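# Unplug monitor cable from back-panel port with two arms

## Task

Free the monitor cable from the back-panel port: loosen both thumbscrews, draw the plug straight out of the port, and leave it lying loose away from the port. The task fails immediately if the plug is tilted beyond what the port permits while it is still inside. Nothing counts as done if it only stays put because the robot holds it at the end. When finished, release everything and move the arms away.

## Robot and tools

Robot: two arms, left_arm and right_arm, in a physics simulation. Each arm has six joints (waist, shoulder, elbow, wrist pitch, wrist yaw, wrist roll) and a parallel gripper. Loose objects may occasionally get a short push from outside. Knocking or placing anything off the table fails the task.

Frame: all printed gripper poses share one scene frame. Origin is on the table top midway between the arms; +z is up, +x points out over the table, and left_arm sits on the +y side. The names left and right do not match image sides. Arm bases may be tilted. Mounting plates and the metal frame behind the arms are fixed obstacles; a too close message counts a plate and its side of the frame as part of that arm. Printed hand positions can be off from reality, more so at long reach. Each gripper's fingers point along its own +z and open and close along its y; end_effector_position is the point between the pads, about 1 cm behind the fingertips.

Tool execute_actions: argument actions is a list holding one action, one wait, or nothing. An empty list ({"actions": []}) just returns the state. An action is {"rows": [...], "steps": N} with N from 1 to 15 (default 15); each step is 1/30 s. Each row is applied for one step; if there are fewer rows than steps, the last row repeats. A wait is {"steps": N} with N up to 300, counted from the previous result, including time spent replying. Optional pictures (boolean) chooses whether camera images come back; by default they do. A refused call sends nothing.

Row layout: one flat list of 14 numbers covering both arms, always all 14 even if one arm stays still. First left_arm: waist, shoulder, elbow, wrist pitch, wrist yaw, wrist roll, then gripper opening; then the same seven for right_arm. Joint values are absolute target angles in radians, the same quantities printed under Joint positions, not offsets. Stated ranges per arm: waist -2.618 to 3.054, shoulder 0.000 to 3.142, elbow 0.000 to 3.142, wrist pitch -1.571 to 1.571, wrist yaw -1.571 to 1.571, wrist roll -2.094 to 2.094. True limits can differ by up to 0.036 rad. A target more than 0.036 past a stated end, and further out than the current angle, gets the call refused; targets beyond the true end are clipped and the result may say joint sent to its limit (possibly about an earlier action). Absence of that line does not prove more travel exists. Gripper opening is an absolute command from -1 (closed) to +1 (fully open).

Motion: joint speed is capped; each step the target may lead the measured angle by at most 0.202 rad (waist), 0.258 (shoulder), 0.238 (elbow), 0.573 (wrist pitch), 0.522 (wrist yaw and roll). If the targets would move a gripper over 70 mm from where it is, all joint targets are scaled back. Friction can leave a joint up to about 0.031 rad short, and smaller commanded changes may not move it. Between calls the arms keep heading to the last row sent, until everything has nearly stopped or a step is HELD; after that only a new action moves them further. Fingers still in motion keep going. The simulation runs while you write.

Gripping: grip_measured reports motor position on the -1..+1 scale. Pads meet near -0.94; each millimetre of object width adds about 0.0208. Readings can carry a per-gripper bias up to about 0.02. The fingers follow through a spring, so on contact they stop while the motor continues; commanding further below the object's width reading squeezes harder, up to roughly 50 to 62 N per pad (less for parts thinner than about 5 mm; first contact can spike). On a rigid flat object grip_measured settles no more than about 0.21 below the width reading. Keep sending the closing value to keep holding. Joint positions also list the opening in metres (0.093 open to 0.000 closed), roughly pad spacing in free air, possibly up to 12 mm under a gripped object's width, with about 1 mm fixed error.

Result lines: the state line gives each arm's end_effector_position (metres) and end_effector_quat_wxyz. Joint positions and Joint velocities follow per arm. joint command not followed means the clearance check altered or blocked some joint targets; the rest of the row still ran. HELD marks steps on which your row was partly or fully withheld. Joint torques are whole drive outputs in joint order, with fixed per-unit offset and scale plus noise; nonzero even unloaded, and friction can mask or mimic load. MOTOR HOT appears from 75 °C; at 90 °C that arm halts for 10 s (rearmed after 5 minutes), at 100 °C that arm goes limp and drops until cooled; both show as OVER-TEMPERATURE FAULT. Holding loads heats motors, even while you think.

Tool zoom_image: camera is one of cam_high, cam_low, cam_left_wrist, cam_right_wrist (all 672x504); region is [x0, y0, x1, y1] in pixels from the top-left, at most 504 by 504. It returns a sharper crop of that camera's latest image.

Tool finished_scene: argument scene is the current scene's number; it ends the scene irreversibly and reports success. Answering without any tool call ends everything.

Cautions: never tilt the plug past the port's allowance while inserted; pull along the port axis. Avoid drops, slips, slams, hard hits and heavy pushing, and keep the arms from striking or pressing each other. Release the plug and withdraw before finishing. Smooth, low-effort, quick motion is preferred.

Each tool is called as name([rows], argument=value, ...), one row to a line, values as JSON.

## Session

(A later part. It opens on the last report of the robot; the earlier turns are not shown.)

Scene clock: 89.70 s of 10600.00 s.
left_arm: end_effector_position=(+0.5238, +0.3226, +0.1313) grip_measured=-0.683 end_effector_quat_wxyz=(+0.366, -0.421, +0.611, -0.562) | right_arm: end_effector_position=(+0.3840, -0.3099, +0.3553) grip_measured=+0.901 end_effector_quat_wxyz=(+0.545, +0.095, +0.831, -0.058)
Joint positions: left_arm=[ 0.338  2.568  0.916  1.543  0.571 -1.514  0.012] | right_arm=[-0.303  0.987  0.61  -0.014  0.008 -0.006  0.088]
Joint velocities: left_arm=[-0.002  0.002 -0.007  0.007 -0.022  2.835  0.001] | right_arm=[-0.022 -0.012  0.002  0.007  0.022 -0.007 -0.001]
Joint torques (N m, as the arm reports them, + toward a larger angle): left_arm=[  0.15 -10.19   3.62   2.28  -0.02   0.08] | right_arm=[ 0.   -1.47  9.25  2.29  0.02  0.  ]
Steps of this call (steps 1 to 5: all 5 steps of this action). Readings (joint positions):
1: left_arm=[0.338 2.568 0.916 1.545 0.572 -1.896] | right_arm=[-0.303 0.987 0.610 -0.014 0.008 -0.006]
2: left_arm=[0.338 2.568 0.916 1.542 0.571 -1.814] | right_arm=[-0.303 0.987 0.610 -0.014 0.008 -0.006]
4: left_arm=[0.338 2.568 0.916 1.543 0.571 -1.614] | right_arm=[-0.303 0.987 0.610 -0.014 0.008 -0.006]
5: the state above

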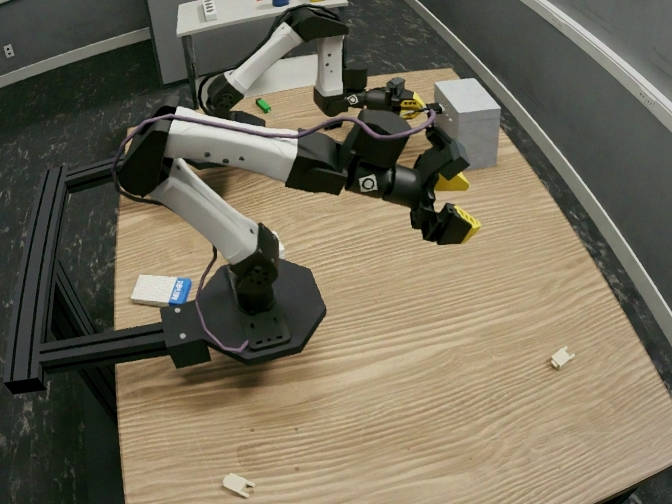

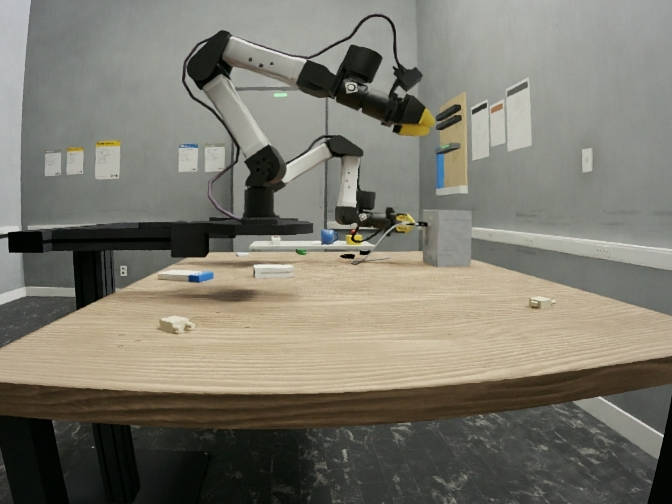

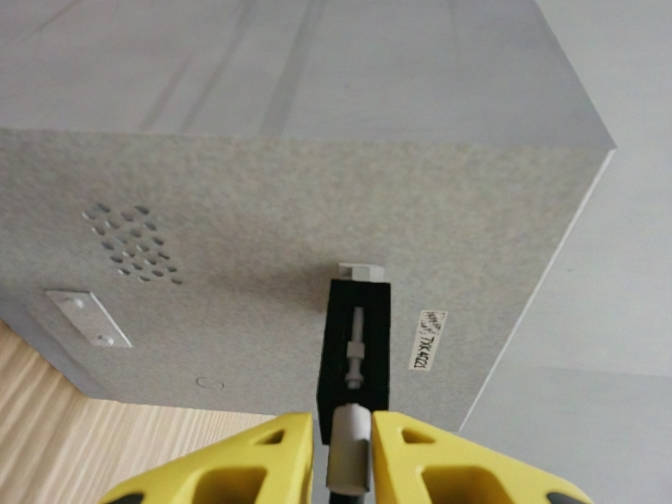

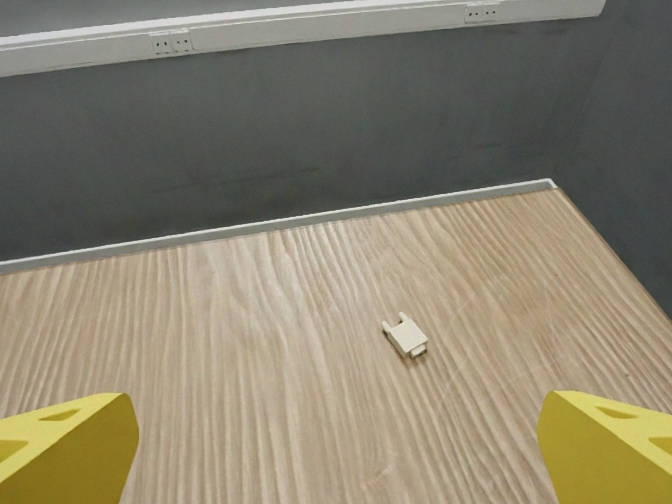

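Still advancing (20 done). Eight more.

execute_actions([
  {"rows":[[0.34,2.57,0.92,1.55,0.565,-0.7,-0.93,-0.3,1,0.6,0,0,0,0.9],[0.34,2.57,0.92,1.55,0.565,-2.07,-0.93,-0.3,1,0.6,0,0,0,0.9]]},
], pictures=false)

execute_actions([
  {"rows":[[0.34,2.57,0.92,1.55,0.565,-1.9,-0.68,-0.3,1,0.6,0,0,0,0.9],[0.34,2.57,0.92,1.55,0.565,-0.2,-0.68,-0.3,1,0.6,0,0,0,0.9]],"steps":13},
], pictures=false)

execute_actions([
  {"rows":[[0.34,2.57,0.92,1.55,0.565,-0.7,-0.93,-0.3,1,0.6,0,0,0,0.9],[0.34,2.57,0.92,1.55,0.565,-2.07,-0.93,-0.3,1,0.6,0,0,0,0.9]]},
], pictures=false)

execute_actions([
  {"rows":[[0.34,2.57,0.92,1.55,0.565,-1.9,-0.68,-0.3,1,0.6,0,0,0,0.9],[0.34,2.57,0.92,1.55,0.565,-0.2,-0.68,-0.3,1,0.6,0,0,0,0.9]],"steps":13},
], pictures=false)

execute_actions([
  {"rows":[[0.34,2.57,0.92,1.55,0.565,-0.7,-0.93,-0.3,1,0.6,0,0,0,0.9],[0.34,2.57,0.92,1.55,0.565,-2.07,-0.93,-0.3,1,0.6,0,0,0,0.9]]},
], pictures=false)

execute_actions([
  {"rows":[[0.34,2.57,0.92,1.55,0.565,-1.9,-0.68,-0.3,1,0.6,0,0,0,0.9],[0.34,2.57,0.92,1.55,0.565,-0.2,-0.68,-0.3,1,0.6,0,0,0,0.9]],"steps":13},
], pictures=false)

execute_actions([
  {"rows":[[0.34,2.57,0.92,1.55,0.565,-0.7,-0.93,-0.3,1,0.6,0,0,0,0.9],[0.34,2.57,0.92,1.55,0.565,-2.07,-0.93,-0.3,1,0.6,0,0,0,0.9]]},
], pictures=false)

execute_actions([
  {"rows":[[0.34,2.57,0.92,1.55,0.565,-1.9,-0.68,-0.3,1,0.6,0,0,0,0.9],[0.34,2.57,0.92,1.55,0.565,-0.2,-0.68,-0.3,1,0.6,0,0,0,0.9]],"steps":13},
], pictures=false)

execute_actions([
  {"rows":[[0.34,2.57,0.92,1.55,0.565,-0.7,-0.93,-0.3,1,0.6,0,0,0,0.9],[0.34,2.57,0.92,1.55,0.565,-2.07,-0.93,-0.3,1,0.6,0,0,0,0.9]]},
], pictures=false)

execute_actions([
  {"rows":[[0.34,2.57,0.92,1.55,0.565,-1.9,-0.68,-0.3,1,0.6,0,0,0,0.9],[0.34,2.57,0.92,1.55,0.565,-0.2,-0.68,-0.3,1,0.6,0,0,0,0.9]],"steps":13},
], pictures=false)

execute_actions([
  {"rows":[[0.34,2.57,0.92,1.55,0.565,-0.7,-0.93,-0.3,1,0.6,0,0,0,0.9],[0.34,2.57,0.92,1.55,0.565,-2.07,-0.93,-0.3,1,0.6,0,0,0,0.9]]},
], pictures=false)

execute_actions([
  {"rows":[[0.34,2.57,0.92,1.55,0.565,-1.9,-0.68,-0.3,1,0.6,0,0,0,0.9],[0.34,2.57,0.92,1.55,0.565,-0.2,-0.68,-0.3,1,0.6,0,0,0,0.9]],"steps":13},
], pictures=false)

execute_actions([
  {"rows":[[0.34,2.57,0.92,1.55,0.565,-0.7,-0.93,-0.3,1,0.6,0,0,0,0.9],[0.34,2.57,0.92,1.55,0.565,-2.07,-0.93,-0.3,1,0.6,0,0,0,0.9]]},
], pictures=false)

execute_actions([
  {"rows":[[0.34,2.57,0.92,1.55,0.565,-1.9,-0.68,-0.3,1,0.6,0,0,0,0.9],[0.34,2.57,0.92,1.55,0.565,-0.2,-0.68,-0.3,1,0.6,0,0,0,0.9]],"steps":13},
], pictures=false)

execute_actions([
  {"rows":[[0.34,2.57,0.92,1.55,0.565,-0.7,-0.93,-0.3,1,0.6,0,0,0,0.9],[0.34,2.57,0.92,1.55,0.565,-2.07,-0.93,-0.3,1,0.6,0,0,0,0.9]]},
], pictures=false)

execute_actions([
  {"rows":[[0.34,2.57,0.92,1.55,0.565,-1.9,-0.68,-0.3,1,0.6,0,0,0,0.9],[0.34,2.57,0.92,1.55,0.565,-0.7,-0.68,-0.3,1,0.6,0,0,0,0.9]],"steps":5},
])

zoom_image(camera="cam_left_wrist", region=[220,220,480,504])

Scene clock: 104.33 s of 10600.00 s.
left_arm: end_effector_position=(+0.5239, +0.3224, +0.1321) grip_measured=-0.917 end_effector_quat_wxyz=(-0.255, +0.526, -0.521, +0.622) | right_arm: end_effector_position=(+0.3840, -0.3099, +0.3553) grip_measured=+0.901 end_effector_quat_wxyz=(+0.545, +0.095, +0.831, -0.058)
Joint positions: left_arm=[ 0.338  2.568  0.916  1.547  0.571 -1.892  0.001] | right_arm=[-0.303  0.987  0.61  -0.014  0.008 -0.006  0.088]
Joint velocities: left_arm=[ 0.012 -0.012  0.002 -0.051  0.037 -0.989 -0.001] | right_arm=[-0.002  0.007  0.007  0.007 -0.007 -0.007 -0.   ]
Joint torques (N m, as the arm reports them, + toward a larger angle): left_arm=[  0.12 -10.23   3.65   2.34  -0.06  -0.26] | right_arm=[ 0.06 -1.22  9.48  2.2  -0.03  0.04]
Steps of this call (steps 1 to 45: the robot went on to your last target; steps 46 to 110: nothing new was sent; then 10.47 s passed at rest; steps 111 to 125: all 15 steps of this action). Readings (joint positions):
111: left_arm=[0.338 2.568 0.916 1.563 0.574 -0.708] | right_arm=[-0.303 0.987 0.610 -0.014 0.008 -0.006]
112: left_arm=[0.338 2.568 0.916 1.563 0.572 -0.791] | right_arm=[-0.303 0.987 0.610 -0.014 0.008 -0.006]
114: left_arm=[0.338 2.568 0.916 1.561 0.569 -0.991] | right_arm=[-0.303 0.987 0.610 -0.014 0.008 -0.006]
118: left_arm=[0.338 2.568 0.916 1.556 0.566 -1.383] | right_arm=[-0.303 0.987 0.610 -0.014 0.008 -0.006]
125: the state above

Scene clock: 104.77 s of 10600.00 s.
left_arm: end_effector_position=(+0.5242, +0.3230, +0.1343) grip_measured=-0.682 end_effector_quat_wxyz=(+0.560, -0.149, +0.722, -0.377) | right_arm: end_effector_position=(+0.3840, -0.3099, +0.3553) grip_measured=+0.901 end_effector_quat_wxyz=(+0.545, +0.095, +0.831, -0.058)
Joint positions: left_arm=[ 0.339  2.568  0.916  1.557  0.57  -0.721  0.012] | right_arm=[-0.303  0.987  0.61  -0.014  0.008 -0.006  0.088]
Joint velocities: left_arm=[ 0.002 -0.007 -0.007  0.139 -0.022  2.777  0.   ] | right_arm=[ 0.017 -0.007 -0.002  0.037 -0.051  0.051  0.001]
Joint torques (N m, as the arm reports them, + toward a larger angle): left_arm=[  0.23 -10.26   3.65   1.96  -0.05   0.1 ] | right_arm=[-0.22 -1.45  9.45  2.29 -0.01 -0.02]
Steps of this call (steps 1 to 13: all 13 steps of this action). Readings (joint positions):
1: left_arm=[0.339 2.568 0.916 1.545 0.571 -1.898] | right_arm=[-0.303 0.987 0.610 -0.014 0.008 -0.006]
2: left_arm=[0.339 2.568 0.916 1.541 0.571 -1.816] | right_arm=[-0.303 0.987 0.610 -0.014 0.008 -0.006]
4: left_arm=[0.339 2.568 0.916 1.543 0.571 -1.616] | right_arm=[-0.303 0.987 0.610 -0.014 0.008 -0.006]
8: left_arm=[0.339 2.568 0.916 1.544 0.570 -1.218] | right_arm=[-0.303 0.987 0.610 -0.014 0.008 -0.006]
13: the state above

Scene clock: 105.27 s of 10600.00 s.
left_arm: end_effector_position=(+0.5239, +0.3225, +0.1321) grip_measured=-0.917 end_effector_quat_wxyz=(-0.256, +0.526, -0.521, +0.621) | right_arm: end_effector_position=(+0.3840, -0.3099, +0.3553) grip_measured=+0.901 end_effector_quat_wxyz=(+0.545, +0.095, +0.831, -0.058)
Joint positions: left_arm=[ 0.338  2.568  0.916  1.547  0.57  -1.889  0.001] | right_arm=[-0.303  0.987  0.61  -0.014  0.008 -0.006  0.088]
Joint velocities: left_arm=[ 0.017 -0.007  0.002 -0.007  0.051 -1.048 -0.   ] | right_arm=[-0.012 -0.007  0.002  0.022 -0.051  0.066  0.   ]
Joint torques (N m, as the arm reports them, + toward a larger angle): left_arm=[  0.05 -10.4    3.55   2.28  -0.08  -0.17] | right_arm=[-0.03 -1.58  9.38  2.27  0.    0.03]
Steps of this call (steps 1 to 15: all 15 steps of this action). Readings (joint positions):
1: left_arm=[0.339 2.568 0.916 1.563 0.574 -0.701] | right_arm=[-0.303 0.987 0.610 -0.014 0.008 -0.006]
2: left_arm=[0.338 2.568 0.916 1.563 0.572 -0.784] | right_arm=[-0.303 0.987 0.610 -0.014 0.008 -0.006]
4: left_arm=[0.338 2.568 0.916 1.561 0.569 -0.983] | right_arm=[-0.303 0.987 0.610 -0.014 0.008 -0.006]
8: left_arm=[0.338 2.568 0.916 1.556 0.566 -1.376] | right_arm=[-0.303 0.987 0.610 -0.014 0.008 -0.006]
15: the state above

Scene clock: 105.70 s of 10600.00 s.
left_arm: end_effector_position=(+0.5242, +0.3230, +0.1343) grip_measured=-0.682 end_effector_quat_wxyz=(+0.561, -0.148, +0.722, -0.376) | right_arm: end_effector_position=(+0.3840, -0.3099, +0.3553) grip_measured=+0.901 end_effector_quat_wxyz=(+0.545, +0.095, +0.831, -0.058)
Joint positions: left_arm=[ 0.339  2.568  0.916  1.558  0.57  -0.719  0.012] | right_arm=[-0.303  0.987  0.61  -0.014  0.008 -0.006  0.088]
Joint velocities: left_arm=[ 0.007 -0.012 -0.002  0.095 -0.051  2.85   0.   ] | right_arm=[-0.002 -0.007 -0.007  0.022 -0.066 -0.051  0.   ]
Joint torques (N m, as the arm reports them, + toward a larger angle): left_arm=[  0.11 -10.27   3.65   1.94  -0.04   0.11] | right_arm=[-0.08 -1.36  9.35  2.27  0.    0.04]
Steps of this call (steps 1 to 13: all 13 steps of this action). Readings (joint positions):
1: left_arm=[0.338 2.568 0.916 1.545 0.571 -1.896] | right_arm=[-0.303 0.987 0.610 -0.014 0.008 -0.006]
2: left_arm=[0.339 2.568 0.916 1.541 0.570 -1.814] | right_arm=[-0.303 0.987 0.610 -0.014 0.008 -0.006]
4: left_arm=[0.339 2.568 0.916 1.543 0.570 -1.614] | right_arm=[-0.303 0.987 0.610 -0.014 0.008 -0.006]
8: left_arm=[0.339 2.568 0.916 1.544 0.570 -1.216] | right_arm=[-0.303 0.987 0.610 -0.014 0.008 -0.006]
13: the state above

Scene clock: 106.20 s of 10600.00 s.
left_arm: end_effector_position=(+0.5239, +0.3225, +0.1320) grip_measured=-0.917 end_effector_quat_wxyz=(-0.256, +0.526, -0.521, +0.621) | right_arm: end_effector_position=(+0.3840, -0.3099, +0.3553) grip_measured=+0.901 end_effector_quat_wxyz=(+0.545, +0.095, +0.831, -0.058)
Joint positions: left_arm=[ 0.338  2.568  0.916  1.546  0.57  -1.889  0.001] | right_arm=[-0.303  0.987  0.61  -0.014  0.008 -0.006  0.088]
Joint velocities: left_arm=[ 0.007 -0.007 -0.007 -0.081 -0.037 -1.092 -0.001] | right_arm=[-0.007 -0.012 -0.002  0.007  0.022 -0.022 -0.   ]
Joint torques (N m, as the arm reports them, + toward a larger angle): left_arm=[ -0.05 -10.37   3.51   2.28  -0.02  -0.16] | right_arm=[ 0.07 -1.37  9.24  2.2   0.03  0.05]
Steps of this call (steps 1 to 15: all 15 steps of this action). Readings (joint positions):
1: left_arm=[0.338 2.568 0.916 1.563 0.574 -0.699] | right_arm=[-0.303 0.987 0.610 -0.014 0.008 -0.006]
2: left_arm=[0.338 2.568 0.916 1.563 0.571 -0.782] | right_arm=[-0.303 0.987 0.610 -0.014 0.008 -0.006]
4: left_arm=[0.338 2.568 0.916 1.561 0.568 -0.982] | right_arm=[-0.303 0.987 0.610 -0.014 0.008 -0.006]
8: left_arm=[0.338 2.568 0.916 1.556 0.566 -1.374] | right_arm=[-0.303 0.987 0.610 -0.014 0.008 -0.006]
15: the state above

Scene clock: 106.63 s of 10600.00 s.
left_arm: end_effector_position=(+0.5243, +0.3229, +0.1344) grip_measured=-0.682 end_effector_quat_wxyz=(+0.561, -0.148, +0.722, -0.376) | right_arm: end_effector_position=(+0.3840, -0.3099, +0.3553) grip_measured=+0.901 end_effector_quat_wxyz=(+0.545, +0.095, +0.831, -0.058)
Joint positions: left_arm=[ 0.338  2.568  0.916  1.558  0.569 -0.718  0.012] | right_arm=[-0.303  0.987  0.61  -0.014  0.008 -0.006  0.088]
Joint velocities: left_arm=[ 0.007  0.002  0.007  0.095 -0.037  2.791  0.   ] | right_arm=[ 0.012  0.002 -0.007  0.037 -0.051  0.037  0.001]
Joint torques (N m, as the arm reports them, + toward a larger angle): left_arm=[  0.2  -10.3    3.56   1.91  -0.08   0.11] | right_arm=[ 0.   -1.33  9.22  2.25  0.02 -0.04]
Steps of this call (steps 1 to 13: all 13 steps of this action). Readings (joint positions):
1: left_arm=[0.338 2.568 0.916 1.545 0.570 -1.896] | right_arm=[-0.303 0.987 0.610 -0.014 0.008 -0.006]
2: left_arm=[0.338 2.568 0.916 1.541 0.570 -1.813] | right_arm=[-0.303 0.987 0.610 -0.014 0.008 -0.006]
4: left_arm=[0.338 2.568 0.916 1.543 0.570 -1.613] | right_arm=[-0.303 0.987 0.610 -0.014 0.008 -0.006]
8: left_arm=[0.338 2.568 0.916 1.544 0.569 -1.215] | right_arm=[-0.303 0.987 0.610 -0.014 0.008 -0.006]
13: the state above

Scene clock: 107.13 s of 10600.00 s.
left_arm: end_effector_position=(+0.5240, +0.3226, +0.1320) grip_measured=-0.917 end_effector_quat_wxyz=(-0.256, +0.526, -0.521, +0.621) | right_arm: end_effector_position=(+0.3840, -0.3099, +0.3553) grip_measured=+0.901 end_effector_quat_wxyz=(+0.545, +0.095, +0.831, -0.058)
Joint positions: left_arm=[ 0.338  2.568  0.916  1.546  0.569 -1.888  0.001] | right_arm=[-0.303  0.987  0.61  -0.014  0.008 -0.006  0.088]
Joint velocities: left_arm=[-0.007 -0.007  0.007 -0.022  0.022 -1.018 -0.   ] | right_arm=[-0.007  0.002 -0.017 -0.007  0.051 -0.007 -0.   ]
Joint torques (N m, as the arm reports them, + toward a larger angle): left_arm=[  0.15 -10.51   3.51   2.28  -0.01  -0.17] | right_arm=[ 0.01 -1.48  9.43  2.23  0.06  0.02]
Steps of this call (steps 1 to 15: all 15 steps of this action). Readings (joint positions):
1: left_arm=[0.338 2.568 0.916 1.563 0.574 -0.698] | right_arm=[-0.303 0.987 0.610 -0.014 0.008 -0.006]
2: left_arm=[0.338 2.568 0.916 1.563 0.571 -0.781] | right_arm=[-0.303 0.987 0.610 -0.014 0.008 -0.006]
4: left_arm=[0.338 2.568 0.916 1.561 0.568 -0.981] | right_arm=[-0.303 0.987 0.610 -0.014 0.008 -0.006]
8: left_arm=[0.338 2.568 0.916 1.557 0.566 -1.373] | right_arm=[-0.303 0.987 0.610 -0.014 0.008 -0.006]
15: the state above

Scene clock: 107.57 s of 10600.00 s.
left_arm: end_effector_position=(+0.5243, +0.3229, +0.1343) grip_measured=-0.682 end_effector_quat_wxyz=(+0.561, -0.148, +0.723, -0.376) | right_arm: end_effector_position=(+0.3840, -0.3099, +0.3553) grip_measured=+0.901 end_effector_quat_wxyz=(+0.545, +0.095, +0.831, -0.058)
Joint positions: left_arm=[ 0.338  2.568  0.916  1.558  0.569 -0.718  0.012] | right_arm=[-0.303  0.987  0.61  -0.014  0.008 -0.006  0.088]
Joint velocities: left_arm=[-0.027 -0.007 -0.012  0.081  0.051  2.777 -0.001] | right_arm=[ 0.012  0.017 -0.002  0.051 -0.037  0.022 -0.002]
Joint torques (N m, as the arm reports them, + toward a larger angle): left_arm=[  0.33 -10.32   3.65   1.91  -0.03   0.1 ] | right_arm=[-0.15 -1.47  9.43  2.26  0.    0.  ]
Steps of this call (steps 1 to 13: all 13 steps of this action). Readings (joint positions):
1: left_arm=[0.338 2.568 0.916 1.545 0.569 -1.895] | right_arm=[-0.303 0.987 0.610 -0.014 0.008 -0.006]
2: left_arm=[0.338 2.568 0.916 1.541 0.569 -1.813] | right_arm=[-0.303 0.987 0.610 -0.014 0.008 -0.006]
4: left_arm=[0.338 2.568 0.916 1.543 0.569 -1.613] | right_arm=[-0.303 0.987 0.610 -0.014 0.008 -0.006]
8: left_arm=[0.338 2.568 0.916 1.544 0.569 -1.215] | right_arm=[-0.303 0.987 0.610 -0.014 0.008 -0.006]
13: the state above

Scene clock: 108.07 s of 10600.00 s.
left_arm: end_effector_position=(+0.5240, +0.3225, +0.1320) grip_measured=-0.917 end_effector_quat_wxyz=(-0.256, +0.526, -0.521, +0.621) | right_arm: end_effector_position=(+0.3840, -0.3099, +0.3553) grip_measured=+0.901 end_effector_quat_wxyz=(+0.545, +0.095, +0.831, -0.058)
Joint positions: left_arm=[ 0.338  2.568  0.916  1.546  0.569 -1.888  0.001] | right_arm=[-0.303  0.987  0.61  -0.014  0.008 -0.006  0.088]
Joint velocities: left_arm=[-0.017 -0.002 -0.002 -0.037  0.007 -1.018 -0.   ] | right_arm=[ 0.007 -0.012  0.012 -0.022 -0.022 -0.007  0.   ]
Joint torques (N m, as the arm reports them, + toward a larger angle): left_arm=[  0.34 -10.24   3.64   2.29  -0.07  -0.18] | right_arm=[ 0.16 -1.4   9.38  2.21  0.06 -0.06]
Steps of this call (steps 1 to 15: all 15 steps of this action). Readings (joint positions):
1: left_arm=[0.338 2.568 0.916 1.563 0.573 -0.698] | right_arm=[-0.303 0.987 0.610 -0.014 0.008 -0.006]
2: left_arm=[0.338 2.568 0.916 1.563 0.571 -0.781] | right_arm=[-0.303 0.987 0.610 -0.014 0.008 -0.006]
4: left_arm=[0.338 2.568 0.916 1.561 0.567 -0.981] | right_arm=[-0.303 0.987 0.610 -0.014 0.008 -0.006]
8: left_arm=[0.338 2.568 0.916 1.556 0.565 -1.373] | right_arm=[-0.303 0.987 0.610 -0.014 0.008 -0.006]
15: the state above

Scene clock: 108.50 s of 10600.00 s.
left_arm: end_effector_position=(+0.5243, +0.3228, +0.1343) grip_measured=-0.682 end_effector_quat_wxyz=(+0.561, -0.148, +0.723, -0.376) | right_arm: end_effector_position=(+0.3840, -0.3099, +0.3553) grip_measured=+0.901 end_effector_quat_wxyz=(+0.545, +0.095, +0.831, -0.058)
Joint positions: left_arm=[ 0.338  2.568  0.916  1.558  0.569 -0.718  0.012] | right_arm=[-0.303  0.987  0.61  -0.014  0.008 -0.006  0.088]
Joint velocities: left_arm=[-0.007 -0.002 -0.002  0.051 -0.051  2.806  0.001] | right_arm=[-0.017  0.012  0.007  0.007 -0.022 -0.037  0.001]
Joint torques (N m, as the arm reports them, + toward a larger angle): left_arm=[  0.22 -10.28   3.59   1.95  -0.04   0.11] | right_arm=[ 0.11 -1.53  9.25  2.23  0.01  0.02]
Steps of this call (steps 1 to 13: all 13 steps of this action). Readings (joint positions):
1: left_arm=[0.338 2.568 0.916 1.545 0.569 -1.895] | right_arm=[-0.303 0.987 0.610 -0.014 0.008 -0.006]
2: left_arm=[0.338 2.568 0.916 1.541 0.569 -1.813] | right_arm=[-0.303 0.987 0.610 -0.014 0.008 -0.006]
4: left_arm=[0.338 2.568 0.916 1.543 0.569 -1.613] | right_arm=[-0.303 0.987 0.610 -0.014 0.008 -0.006]
8: left_arm=[0.338 2.568 0.916 1.544 0.568 -1.215] | right_arm=[-0.303 0.987 0.610 -0.014 0.008 -0.006]
13: the state above

Scene clock: 109.00 s of 10600.00 s.
left_arm: end_effector_position=(+0.5240, +0.3224, +0.1322) grip_measured=-0.917 end_effector_quat_wxyz=(-0.256, +0.526, -0.522, +0.621) | right_arm: end_effector_position=(+0.3840, -0.3099, +0.3553) grip_measured=+0.901 end_effector_quat_wxyz=(+0.545, +0.095, +0.831, -0.058)
Joint positions: left_arm=[ 0.338  2.568  0.916  1.547  0.57  -1.888  0.001] | right_arm=[-0.303  0.987  0.61  -0.014  0.008 -0.006  0.088]
Joint velocities: left_arm=[ 0.012 -0.002  0.007 -0.037  0.081 -1.121 -0.001] | right_arm=[-0.002 -0.002 -0.007 -0.051  0.022  0.037  0.001]
Joint torques (N m, as the arm reports them, + toward a larger angle): left_arm=[  0.14 -10.32   3.6    2.3   -0.12  -0.21] | right_arm=[-0.03 -1.38  9.3   2.24  0.09  0.01]
Steps of this call (steps 1 to 15: all 15 steps of this action). Readings (joint positions):
1: left_arm=[0.338 2.568 0.916 1.563 0.572 -0.698] | right_arm=[-0.303 0.987 0.610 -0.014 0.008 -0.006]
2: left_arm=[0.337 2.568 0.916 1.563 0.570 -0.781] | right_arm=[-0.303 0.987 0.610 -0.014 0.008 -0.006]
4: left_arm=[0.337 2.568 0.916 1.561 0.567 -0.981] | right_arm=[-0.303 0.987 0.610 -0.014 0.008 -0.006]
8: left_arm=[0.337 2.568 0.916 1.556 0.565 -1.373] | right_arm=[-0.303 0.987 0.610 -0.014 0.008 -0.006]
15: the state above

Scene clock: 109.43 s of 10600.00 s.
left_arm: end_effector_position=(+0.5242, +0.3228, +0.1343) grip_measured=-0.682 end_effector_quat_wxyz=(+0.561, -0.148, +0.723, -0.376) | right_arm: end_effector_position=(+0.3840, -0.3099, +0.3553) grip_measured=+0.901 end_effector_quat_wxyz=(+0.545, +0.095, +0.831, -0.058)
Joint positions: left_arm=[ 0.338  2.568  0.916  1.558  0.57  -0.718  0.012] | right_arm=[-0.303  0.987  0.61  -0.014  0.008 -0.006  0.088]
Joint velocities: left_arm=[-0.027  0.002 -0.007  0.081  0.051  2.733 -0.   ] | right_arm=[-0.022 -0.017 -0.002 -0.11  -0.022 -0.007 -0.001]
Joint torques (N m, as the arm reports them, + toward a larger angle): left_arm=[ -0.03 -10.42   3.6    1.92  -0.02   0.11] | right_arm=[ 0.04 -1.43  9.25  2.29  0.01  0.04]
Steps of this call (steps 1 to 13: all 13 steps of this action). Readings (joint positions):
1: left_arm=[0.338 2.568 0.916 1.545 0.571 -1.895] | right_arm=[-0.303 0.987 0.610 -0.014 0.008 -0.006]
2: left_arm=[0.338 2.568 0.916 1.541 0.570 -1.813] | right_arm=[-0.303 0.987 0.610 -0.014 0.008 -0.006]
4: left_arm=[0.338 2.568 0.916 1.543 0.570 -1.613] | right_arm=[-0.303 0.987 0.610 -0.014 0.008 -0.006]
8: left_arm=[0.338 2.568 0.916 1.544 0.570 -1.215] | right_arm=[-0.303 0.987 0.610 -0.014 0.008 -0.006]
13: the state above

Scene clock: 109.93 s of 10600.00 s.
left_arm: end_effector_position=(+0.5239, +0.3224, +0.1321) grip_measured=-0.917 end_effector_quat_wxyz=(-0.256, +0.525, -0.522, +0.621) | right_arm: end_effector_position=(+0.3840, -0.3099, +0.3553) grip_measured=+0.901 end_effector_quat_wxyz=(+0.545, +0.095, +0.831, -0.058)
Joint positions: left_arm=[ 0.338  2.568  0.916  1.547  0.571 -1.888  0.001] | right_arm=[-0.303  0.987  0.61  -0.014  0.008 -0.006  0.088]
Joint velocities: left_arm=[ 0.007 -0.007 -0.012 -0.037  0.051 -1.077 -0.001] | right_arm=[-0.017  0.007 -0.017  0.022  0.022 -0.037 -0.   ]
Joint torques (N m, as the arm reports them, + toward a larger angle): left_arm=[  0.16 -10.33   3.64   2.27  -0.09  -0.22] | right_arm=[ 0.07 -1.41  9.44  2.19  0.04 -0.03]
Steps of this call (steps 1 to 15: all 15 steps of this action). Readings (joint positions):
1: left_arm=[0.338 2.568 0.916 1.563 0.574 -0.698] | right_arm=[-0.303 0.987 0.610 -0.014 0.008 -0.006]
2: left_arm=[0.338 2.568 0.916 1.563 0.571 -0.781] | right_arm=[-0.303 0.987 0.610 -0.014 0.008 -0.006]
4: left_arm=[0.338 2.568 0.916 1.561 0.568 -0.981] | right_arm=[-0.303 0.987 0.610 -0.014 0.008 -0.006]
8: left_arm=[0.338 2.568 0.916 1.556 0.566 -1.373] | right_arm=[-0.303 0.987 0.610 -0.014 0.008 -0.006]
15: the state above

Scene clock: 110.37 s of 10600.00 s.
left_arm: end_effector_position=(+0.5242, +0.3230, +0.1344) grip_measured=-0.682 end_effector_quat_wxyz=(+0.561, -0.148, +0.723, -0.376) | right_arm: end_effector_position=(+0.3840, -0.3099, +0.3553) grip_measured=+0.901 end_effector_quat_wxyz=(+0.545, +0.095, +0.831, -0.058)
Joint positions: left_arm=[ 0.339  2.568  0.916  1.558  0.57  -0.717  0.012] | right_arm=[-0.303  0.987  0.61  -0.014  0.008 -0.006  0.088]
Joint velocities: left_arm=[-0.007  0.007  0.012  0.125  0.022  2.777  0.   ] | right_arm=[0.002 0.012 0.007 0.037 0.037 0.051 0.   ]
Joint torques (N m, as the arm reports them, + toward a larger angle): left_arm=[  0.01 -10.37   3.61   1.87  -0.03   0.15] | right_arm=[-0.08 -1.26  9.39  2.21 -0.01  0.09]
Steps of this call (steps 1 to 13: all 13 steps of this action). Readings (joint positions):
1: left_arm=[0.339 2.568 0.916 1.545 0.571 -1.895] | right_arm=[-0.303 0.987 0.610 -0.014 0.008 -0.006]
2: left_arm=[0.339 2.568 0.916 1.541 0.571 -1.812] | right_arm=[-0.303 0.987 0.610 -0.014 0.008 -0.006]
4: left_arm=[0.339 2.568 0.916 1.543 0.571 -1.612] | right_arm=[-0.303 0.987 0.610 -0.014 0.008 -0.006]
8: left_arm=[0.339 2.568 0.916 1.544 0.570 -1.214] | right_arm=[-0.303 0.987 0.610 -0.014 0.008 -0.006]
13: the state above

Scene clock: 110.87 s of 10600.00 s.
left_arm: end_effector_position=(+0.5239, +0.3224, +0.1321) grip_measured=-0.917 end_effector_quat_wxyz=(-0.256, +0.525, -0.522, +0.621) | right_arm: end_effector_position=(+0.3840, -0.3099, +0.3553) grip_measured=+0.901 end_effector_quat_wxyz=(+0.545, +0.095, +0.831, -0.058)
Joint positions: left_arm=[ 0.338  2.568  0.916  1.547  0.571 -1.888  0.001] | right_arm=[-0.303  0.987  0.61  -0.014  0.008 -0.006  0.088]
Joint velocities: left_arm=[-0.002 -0.002 -0.002 -0.051 -0.037 -1.018  0.001] | right_arm=[ 0.002 -0.012 -0.007 -0.022 -0.037 -0.007 -0.001]
Joint torques (N m, as the arm reports them, + toward a larger angle): left_arm=[  0.41 -10.41   3.7    2.22  -0.03  -0.16] | right_arm=[-0.04 -1.42  9.33  2.2   0.06 -0.02]
Steps of this call (steps 1 to 15: all 15 steps of this action). Readings (joint positions):
1: left_arm=[0.339 2.568 0.916 1.563 0.574 -0.698] | right_arm=[-0.303 0.987 0.610 -0.014 0.008 -0.006]
2: left_arm=[0.338 2.568 0.916 1.563 0.572 -0.780] | right_arm=[-0.303 0.987 0.610 -0.014 0.008 -0.006]
4: left_arm=[0.338 2.568 0.916 1.561 0.569 -0.980] | right_arm=[-0.303 0.987 0.610 -0.014 0.008 -0.006]
8: left_arm=[0.338 2.568 0.916 1.556 0.566 -1.373] | right_arm=[-0.303 0.987 0.610 -0.014 0.008 -0.006]
15: the state above

Scene clock: 111.03 s of 10600.00 s.
left_arm: end_effector_position=(+0.5238, +0.3227, +0.1313) grip_measured=-0.683 end_effector_quat_wxyz=(+0.366, -0.420, +0.611, -0.562) | right_arm: end_effector_position=(+0.3840, -0.3099, +0.3553) grip_measured=+0.901 end_effector_quat_wxyz=(+0.545, +0.095, +0.831, -0.058)
Joint positions: left_arm=[ 0.338  2.568  0.916  1.543  0.57  -1.513  0.012] | right_arm=[-0.303  0.987  0.61  -0.014  0.008 -0.006  0.088]
Joint velocities: left_arm=[-0.007 -0.012  0.012  0.007 -0.037  2.821  0.001] | right_arm=[-0.022  0.007 -0.012  0.007 -0.037 -0.051 -0.   ]
Joint torques (N m, as the arm reports them, + toward a larger angle): left_arm=[  0.12 -10.39   3.66   2.32  -0.04   0.13] | right_arm=[ 0.11 -1.45  9.36  2.25  0.06  0.02]
Steps of this call (steps 1 to 5: all 5 steps of this action). Readings (joint positions):
1: left_arm=[0.338 2.568 0.916 1.545 0.571 -1.895] | right_arm=[-0.303 0.987 0.610 -0.014 0.008 -0.006]
2: left_arm=[0.338 2.568 0.916 1.541 0.570 -1.812] | right_arm=[-0.303 0.987 0.610 -0.014 0.008 -0.006]
4: left_arm=[0.338 2.568 0.916 1.543 0.570 -1.612] | right_arm=[-0.303 0.987 0.610 -0.014 0.008 -0.006]
5: the state above

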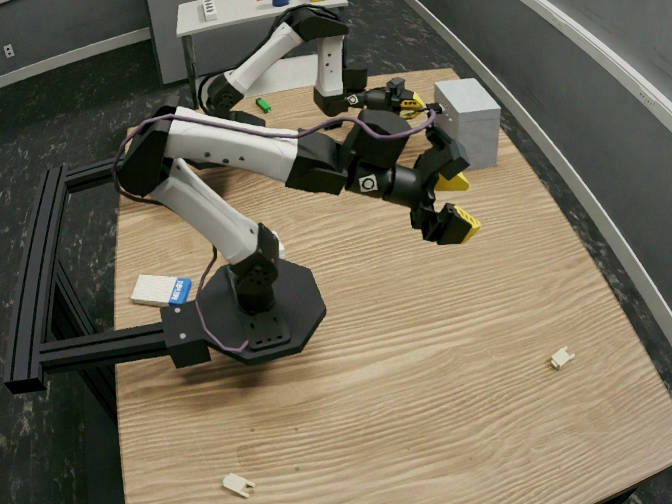

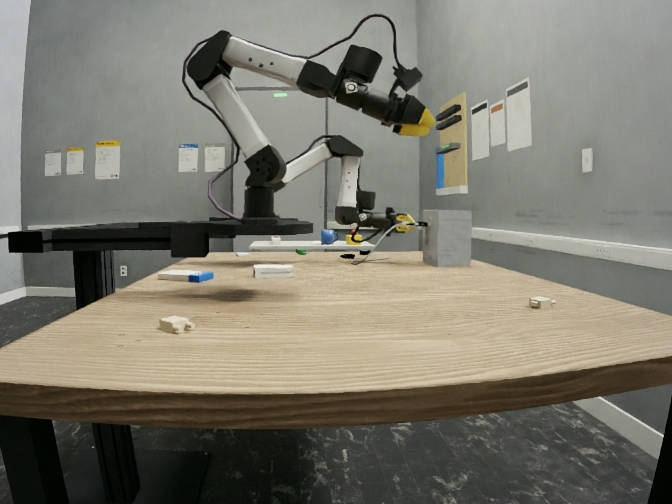

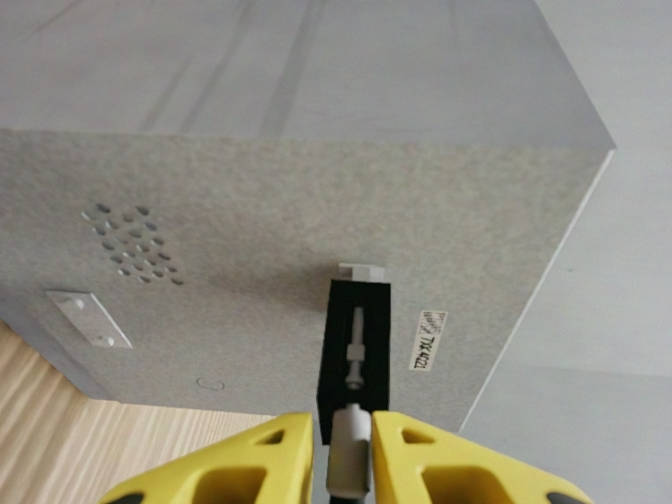

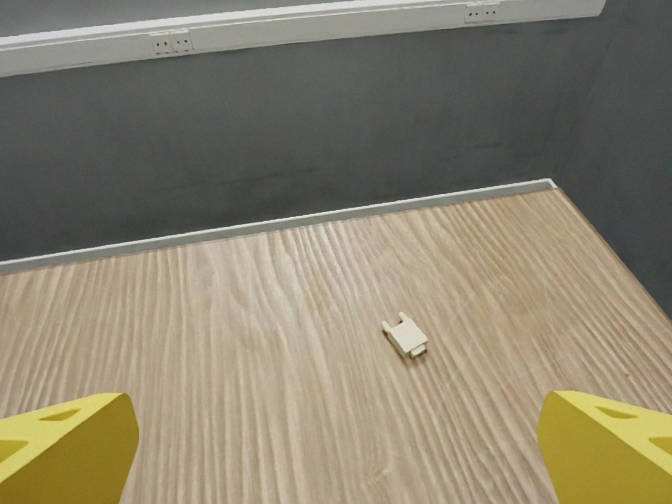

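Region (220, 220, 480, 504) of cam_left_wrist's 672x504 image, scaled by 1.775, with more detail than that image has; it fills the left 461 columns of this view, and the rest is white.

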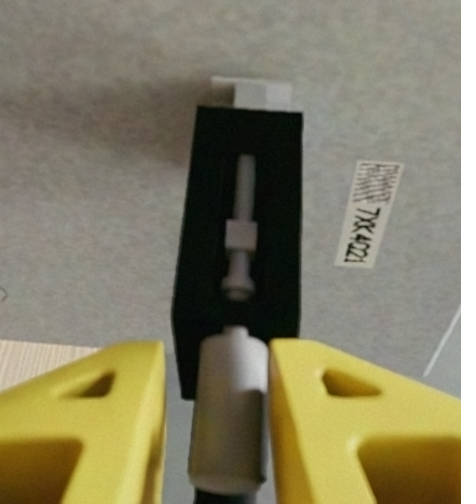

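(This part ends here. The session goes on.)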